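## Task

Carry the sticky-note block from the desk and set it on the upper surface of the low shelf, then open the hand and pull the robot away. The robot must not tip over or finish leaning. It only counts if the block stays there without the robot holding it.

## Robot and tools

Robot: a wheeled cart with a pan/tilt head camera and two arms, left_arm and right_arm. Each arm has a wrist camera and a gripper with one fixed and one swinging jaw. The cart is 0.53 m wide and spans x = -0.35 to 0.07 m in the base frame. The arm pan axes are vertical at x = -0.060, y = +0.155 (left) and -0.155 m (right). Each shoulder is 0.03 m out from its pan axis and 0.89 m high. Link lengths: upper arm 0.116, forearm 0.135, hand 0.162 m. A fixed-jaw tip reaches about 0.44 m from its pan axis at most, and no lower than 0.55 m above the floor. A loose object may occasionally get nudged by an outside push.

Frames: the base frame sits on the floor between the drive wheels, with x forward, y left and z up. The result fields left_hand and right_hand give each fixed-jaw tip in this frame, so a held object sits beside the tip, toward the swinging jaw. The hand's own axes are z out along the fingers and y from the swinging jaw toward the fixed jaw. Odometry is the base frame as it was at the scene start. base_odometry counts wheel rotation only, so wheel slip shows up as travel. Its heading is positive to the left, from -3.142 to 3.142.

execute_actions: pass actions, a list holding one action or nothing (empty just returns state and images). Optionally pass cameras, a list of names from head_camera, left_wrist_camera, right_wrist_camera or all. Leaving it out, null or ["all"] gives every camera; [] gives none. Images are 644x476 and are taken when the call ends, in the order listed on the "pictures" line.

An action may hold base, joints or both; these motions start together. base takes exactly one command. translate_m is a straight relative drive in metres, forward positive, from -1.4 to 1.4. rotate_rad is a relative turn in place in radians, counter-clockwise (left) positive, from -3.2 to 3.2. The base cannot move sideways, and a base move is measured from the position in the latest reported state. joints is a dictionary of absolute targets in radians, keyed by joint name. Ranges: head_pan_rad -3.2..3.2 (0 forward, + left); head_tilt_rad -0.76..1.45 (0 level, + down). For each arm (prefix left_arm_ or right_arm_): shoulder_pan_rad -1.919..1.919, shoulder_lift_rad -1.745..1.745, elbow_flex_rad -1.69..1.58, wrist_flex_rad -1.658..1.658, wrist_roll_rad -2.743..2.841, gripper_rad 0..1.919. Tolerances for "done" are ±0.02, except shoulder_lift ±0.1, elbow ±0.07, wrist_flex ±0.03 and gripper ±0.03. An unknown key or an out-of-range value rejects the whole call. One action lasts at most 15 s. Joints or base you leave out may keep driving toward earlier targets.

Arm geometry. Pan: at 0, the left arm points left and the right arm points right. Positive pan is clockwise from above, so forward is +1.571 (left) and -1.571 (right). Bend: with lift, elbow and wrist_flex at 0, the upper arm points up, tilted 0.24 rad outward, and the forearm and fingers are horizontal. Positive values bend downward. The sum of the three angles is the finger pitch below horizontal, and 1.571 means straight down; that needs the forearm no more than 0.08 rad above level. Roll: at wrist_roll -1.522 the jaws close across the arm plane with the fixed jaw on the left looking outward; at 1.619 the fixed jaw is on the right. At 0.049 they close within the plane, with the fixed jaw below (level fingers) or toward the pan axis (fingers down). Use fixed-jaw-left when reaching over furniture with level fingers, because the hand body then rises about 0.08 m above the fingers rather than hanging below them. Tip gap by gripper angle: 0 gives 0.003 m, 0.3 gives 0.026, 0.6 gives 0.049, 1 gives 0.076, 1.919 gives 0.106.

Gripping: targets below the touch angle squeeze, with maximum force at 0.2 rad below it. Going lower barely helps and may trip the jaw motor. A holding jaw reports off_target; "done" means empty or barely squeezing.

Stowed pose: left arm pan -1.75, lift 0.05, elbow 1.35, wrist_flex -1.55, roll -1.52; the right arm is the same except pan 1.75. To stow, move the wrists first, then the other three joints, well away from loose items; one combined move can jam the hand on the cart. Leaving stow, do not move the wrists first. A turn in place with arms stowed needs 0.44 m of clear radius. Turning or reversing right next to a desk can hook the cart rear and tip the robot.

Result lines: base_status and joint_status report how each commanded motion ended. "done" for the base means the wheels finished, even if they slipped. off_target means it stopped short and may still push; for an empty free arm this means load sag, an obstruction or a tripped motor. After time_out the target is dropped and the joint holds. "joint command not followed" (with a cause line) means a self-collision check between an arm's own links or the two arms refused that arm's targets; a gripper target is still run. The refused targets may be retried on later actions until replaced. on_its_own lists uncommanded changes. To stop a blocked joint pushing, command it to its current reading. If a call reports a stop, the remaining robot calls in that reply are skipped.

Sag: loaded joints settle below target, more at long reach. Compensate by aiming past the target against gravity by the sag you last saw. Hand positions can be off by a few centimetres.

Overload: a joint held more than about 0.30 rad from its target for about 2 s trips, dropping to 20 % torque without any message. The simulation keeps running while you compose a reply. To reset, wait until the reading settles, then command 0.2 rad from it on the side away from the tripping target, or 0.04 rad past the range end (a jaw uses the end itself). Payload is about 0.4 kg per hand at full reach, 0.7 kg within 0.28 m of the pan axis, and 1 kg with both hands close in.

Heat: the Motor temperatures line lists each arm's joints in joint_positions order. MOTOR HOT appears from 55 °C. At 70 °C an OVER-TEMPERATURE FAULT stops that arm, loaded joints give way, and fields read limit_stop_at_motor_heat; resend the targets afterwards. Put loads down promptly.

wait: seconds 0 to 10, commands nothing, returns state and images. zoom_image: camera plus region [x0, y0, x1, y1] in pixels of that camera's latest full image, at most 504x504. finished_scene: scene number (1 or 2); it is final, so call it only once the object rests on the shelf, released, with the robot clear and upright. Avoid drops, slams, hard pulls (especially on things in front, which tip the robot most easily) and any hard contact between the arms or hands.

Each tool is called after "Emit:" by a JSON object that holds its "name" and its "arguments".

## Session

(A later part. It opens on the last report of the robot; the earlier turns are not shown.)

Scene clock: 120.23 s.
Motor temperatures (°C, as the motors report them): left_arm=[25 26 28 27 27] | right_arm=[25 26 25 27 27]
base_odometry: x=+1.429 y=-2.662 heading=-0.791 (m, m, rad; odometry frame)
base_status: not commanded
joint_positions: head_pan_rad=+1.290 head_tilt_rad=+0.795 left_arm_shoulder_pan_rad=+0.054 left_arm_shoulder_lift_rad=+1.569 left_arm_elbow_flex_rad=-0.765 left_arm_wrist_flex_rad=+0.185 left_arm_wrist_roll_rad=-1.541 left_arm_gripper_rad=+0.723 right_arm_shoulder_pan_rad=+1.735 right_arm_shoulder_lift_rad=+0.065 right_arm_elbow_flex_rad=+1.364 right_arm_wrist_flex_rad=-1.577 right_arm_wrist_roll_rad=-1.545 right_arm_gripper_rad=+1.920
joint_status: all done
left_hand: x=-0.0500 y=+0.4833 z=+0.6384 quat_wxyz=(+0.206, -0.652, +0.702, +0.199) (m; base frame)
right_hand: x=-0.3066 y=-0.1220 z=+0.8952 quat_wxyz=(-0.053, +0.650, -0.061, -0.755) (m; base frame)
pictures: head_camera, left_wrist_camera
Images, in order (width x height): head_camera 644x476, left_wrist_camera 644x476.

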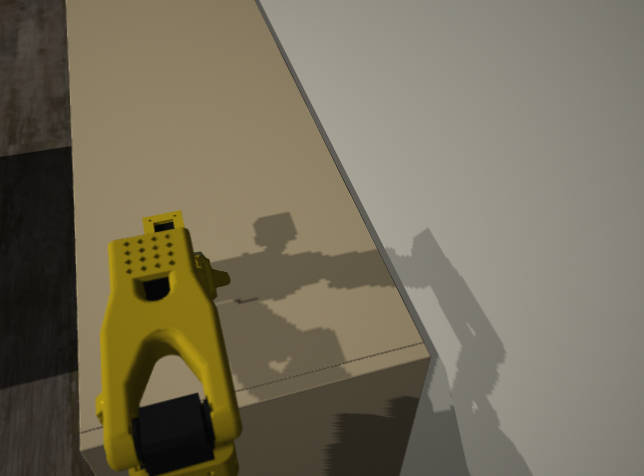

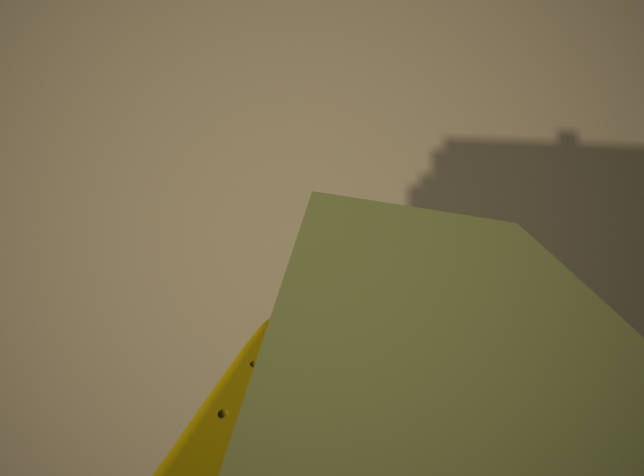

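Emit:
{"name": "execute_actions", "arguments": {"actions": [{"joints":{"left_arm_shoulder_lift_rad":1.66,"left_arm_wrist_flex_rad":0.06}}], "cameras": ["head_camera","left_wrist_camera"]}}

Scene clock: 124.07 s.
Motor temperatures (°C, as the motors report them): left_arm=[25 26 28 27 27] | right_arm=[25 26 25 27 27]
base_odometry: x=+1.429 y=-2.662 heading=-0.791 (m, m, rad; odometry frame)
base_status: not commanded
joint_positions: head_pan_rad=+1.290 head_tilt_rad=+0.795 left_arm_shoulder_pan_rad=+0.054 left_arm_shoulder_lift_rad=+1.661 left_arm_elbow_flex_rad=-0.782 left_arm_wrist_flex_rad=+0.067 left_arm_wrist_roll_rad=-1.541 left_arm_gripper_rad=+0.723 right_arm_shoulder_pan_rad=+1.735 right_arm_shoulder_lift_rad=+0.065 right_arm_elbow_flex_rad=+1.364 right_arm_wrist_flex_rad=-1.577 right_arm_wrist_roll_rad=-1.545 right_arm_gripper_rad=+1.920
joint_status: all done
left_hand: x=-0.0502 y=+0.4787 z=+0.6250 quat_wxyz=(+0.221, -0.648, +0.697, +0.213) (m; base frame)
right_hand: x=-0.3066 y=-0.1220 z=+0.8952 quat_wxyz=(-0.053, +0.650, -0.061, -0.755) (m; base frame)
pictures: head_camera, left_wrist_camera
Images, in order (width x height): head_camera 644x476, left_wrist_camera 644x476.

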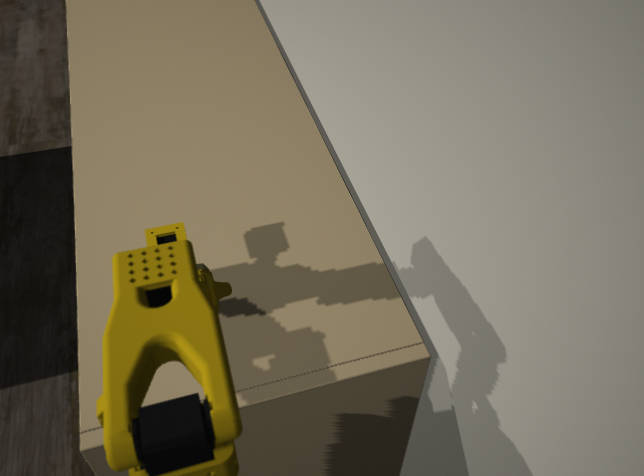

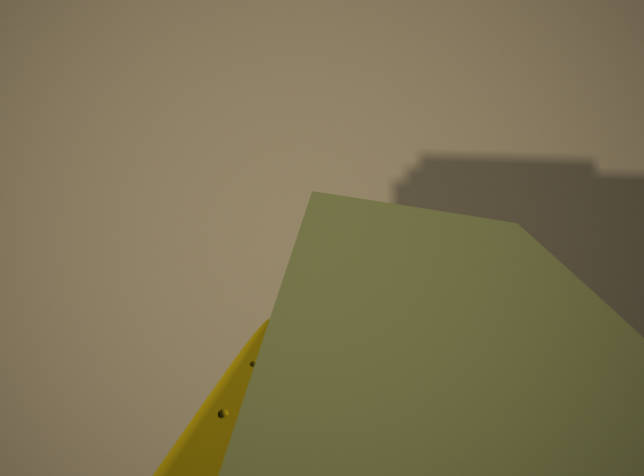

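Touching.

Emit:
{"name": "execute_actions", "arguments": {"actions": [{"joints":{"left_arm_gripper_rad":1.4}}], "cameras": []}}

Emit:
{"name": "execute_actions", "arguments": {"actions": [{"joints":{"left_arm_shoulder_lift_rad":0.2,"left_arm_wrist_flex_rad":1.0}}], "cameras": []}}

Emit:
{"name": "execute_actions", "arguments": {"actions": [{"base":{"translate_m":-0.3},"joints":{"head_pan_rad":0.9}}], "cameras": ["head_camera"]}}

Scene clock: 130.83 s.
Motor temperatures (°C, as the motors report them): left_arm=[25 26 28 27 27] | right_arm=[25 26 25 27 27]
base_odometry: x=+1.429 y=-2.662 heading=-0.791 (m, m, rad; odometry frame)
base_status: not commanded
joint_positions: head_pan_rad=+1.290 head_tilt_rad=+0.795 left_arm_shoulder_pan_rad=+0.054 left_arm_shoulder_lift_rad=+1.675 left_arm_elbow_flex_rad=-0.782 left_arm_wrist_flex_rad=+0.067 left_arm_wrist_roll_rad=-1.541 left_arm_gripper_rad=+1.390 right_arm_shoulder_pan_rad=+1.735 right_arm_shoulder_lift_rad=+0.065 right_arm_elbow_flex_rad=+1.364 right_arm_wrist_flex_rad=-1.577 right_arm_wrist_roll_rad=-1.545 right_arm_gripper_rad=+1.920
joint_status: all done
left_hand: x=-0.0504 y=+0.4750 z=+0.6210 quat_wxyz=(+0.216, -0.649, +0.699, +0.209) (m; base frame)
right_hand: x=-0.3066 y=-0.1220 z=+0.8952 quat_wxyz=(-0.053, +0.650, -0.061, -0.755) (m; base frame)
pictures: none
No camera images: the call's "cameras" was empty. Leave "cameras" out to get every camera's image.

Scene clock: 132.43 s.
Motor temperatures (°C, as the motors report them): left_arm=[25 26 28 27 27] | right_arm=[25 26 25 27 27]
base_odometry: x=+1.429 y=-2.662 heading=-0.791 (m, m, rad; odometry frame)
base_status: not commanded
joint_positions: head_pan_rad=+1.290 head_tilt_rad=+0.795 left_arm_shoulder_pan_rad=+0.054 left_arm_shoulder_lift_rad=+0.258 left_arm_elbow_flex_rad=-0.782 left_arm_wrist_flex_rad=+0.998 left_arm_wrist_roll_rad=-1.541 left_arm_gripper_rad=+1.391 right_arm_shoulder_pan_rad=+1.735 right_arm_shoulder_lift_rad=+0.065 right_arm_elbow_flex_rad=+1.364 right_arm_wrist_flex_rad=-1.577 right_arm_wrist_roll_rad=-1.545 right_arm_gripper_rad=+1.920
joint_status: all done
left_hand: x=-0.0492 y=+0.4981 z=+0.9944 quat_wxyz=(+0.375, -0.581, +0.625, +0.362) (m; base frame)
right_hand: x=-0.3066 y=-0.1220 z=+0.8952 quat_wxyz=(-0.053, +0.650, -0.061, -0.755) (m; base frame)
pictures: none
No camera images: the call's "cameras" was empty. Leave "cameras" out to get every camera's image.

Scene clock: 134.77 s.
Motor temperatures (°C, as the motors report them): left_arm=[25 26 28 27 27] | right_arm=[25 26 25 27 27]
base_odometry: x=+1.218 y=-2.449 heading=-0.790 (m, m, rad; odometry frame)
base_status: done
joint_positions: head_pan_rad=+0.910 head_tilt_rad=+0.795 left_arm_shoulder_pan_rad=+0.054 left_arm_shoulder_lift_rad=+0.258 left_arm_elbow_flex_rad=-0.782 left_arm_wrist_flex_rad=+0.998 left_arm_wrist_roll_rad=-1.541 left_arm_gripper_rad=+1.391 right_arm_shoulder_pan_rad=+1.735 right_arm_shoulder_lift_rad=+0.065 right_arm_elbow_flex_rad=+1.364 right_arm_wrist_flex_rad=-1.577 right_arm_wrist_roll_rad=-1.545 right_arm_gripper_rad=+1.920
joint_status: all done
left_hand: x=-0.0492 y=+0.4981 z=+0.9944 quat_wxyz=(+0.375, -0.581, +0.625, +0.362) (m; base frame)
right_hand: x=-0.3066 y=-0.1220 z=+0.8952 quat_wxyz=(-0.053, +0.650, -0.061, -0.755) (m; base frame)
pictures: head_camera
Images, in order (width x height): head_camera 644x476.

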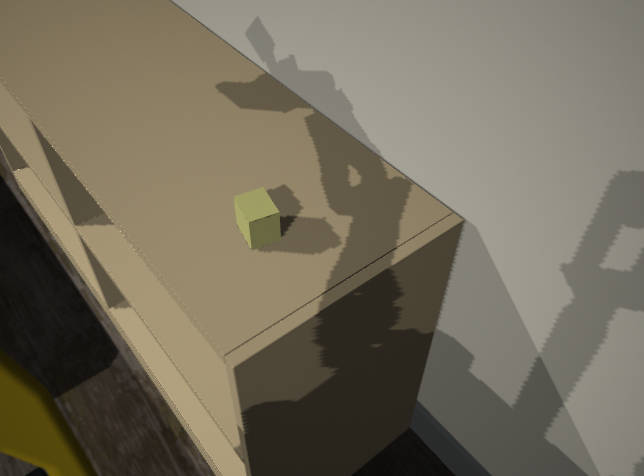

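Emit:
{"name": "finished_scene", "arguments": {"scene": 1}}

The scene is finished: the task was done.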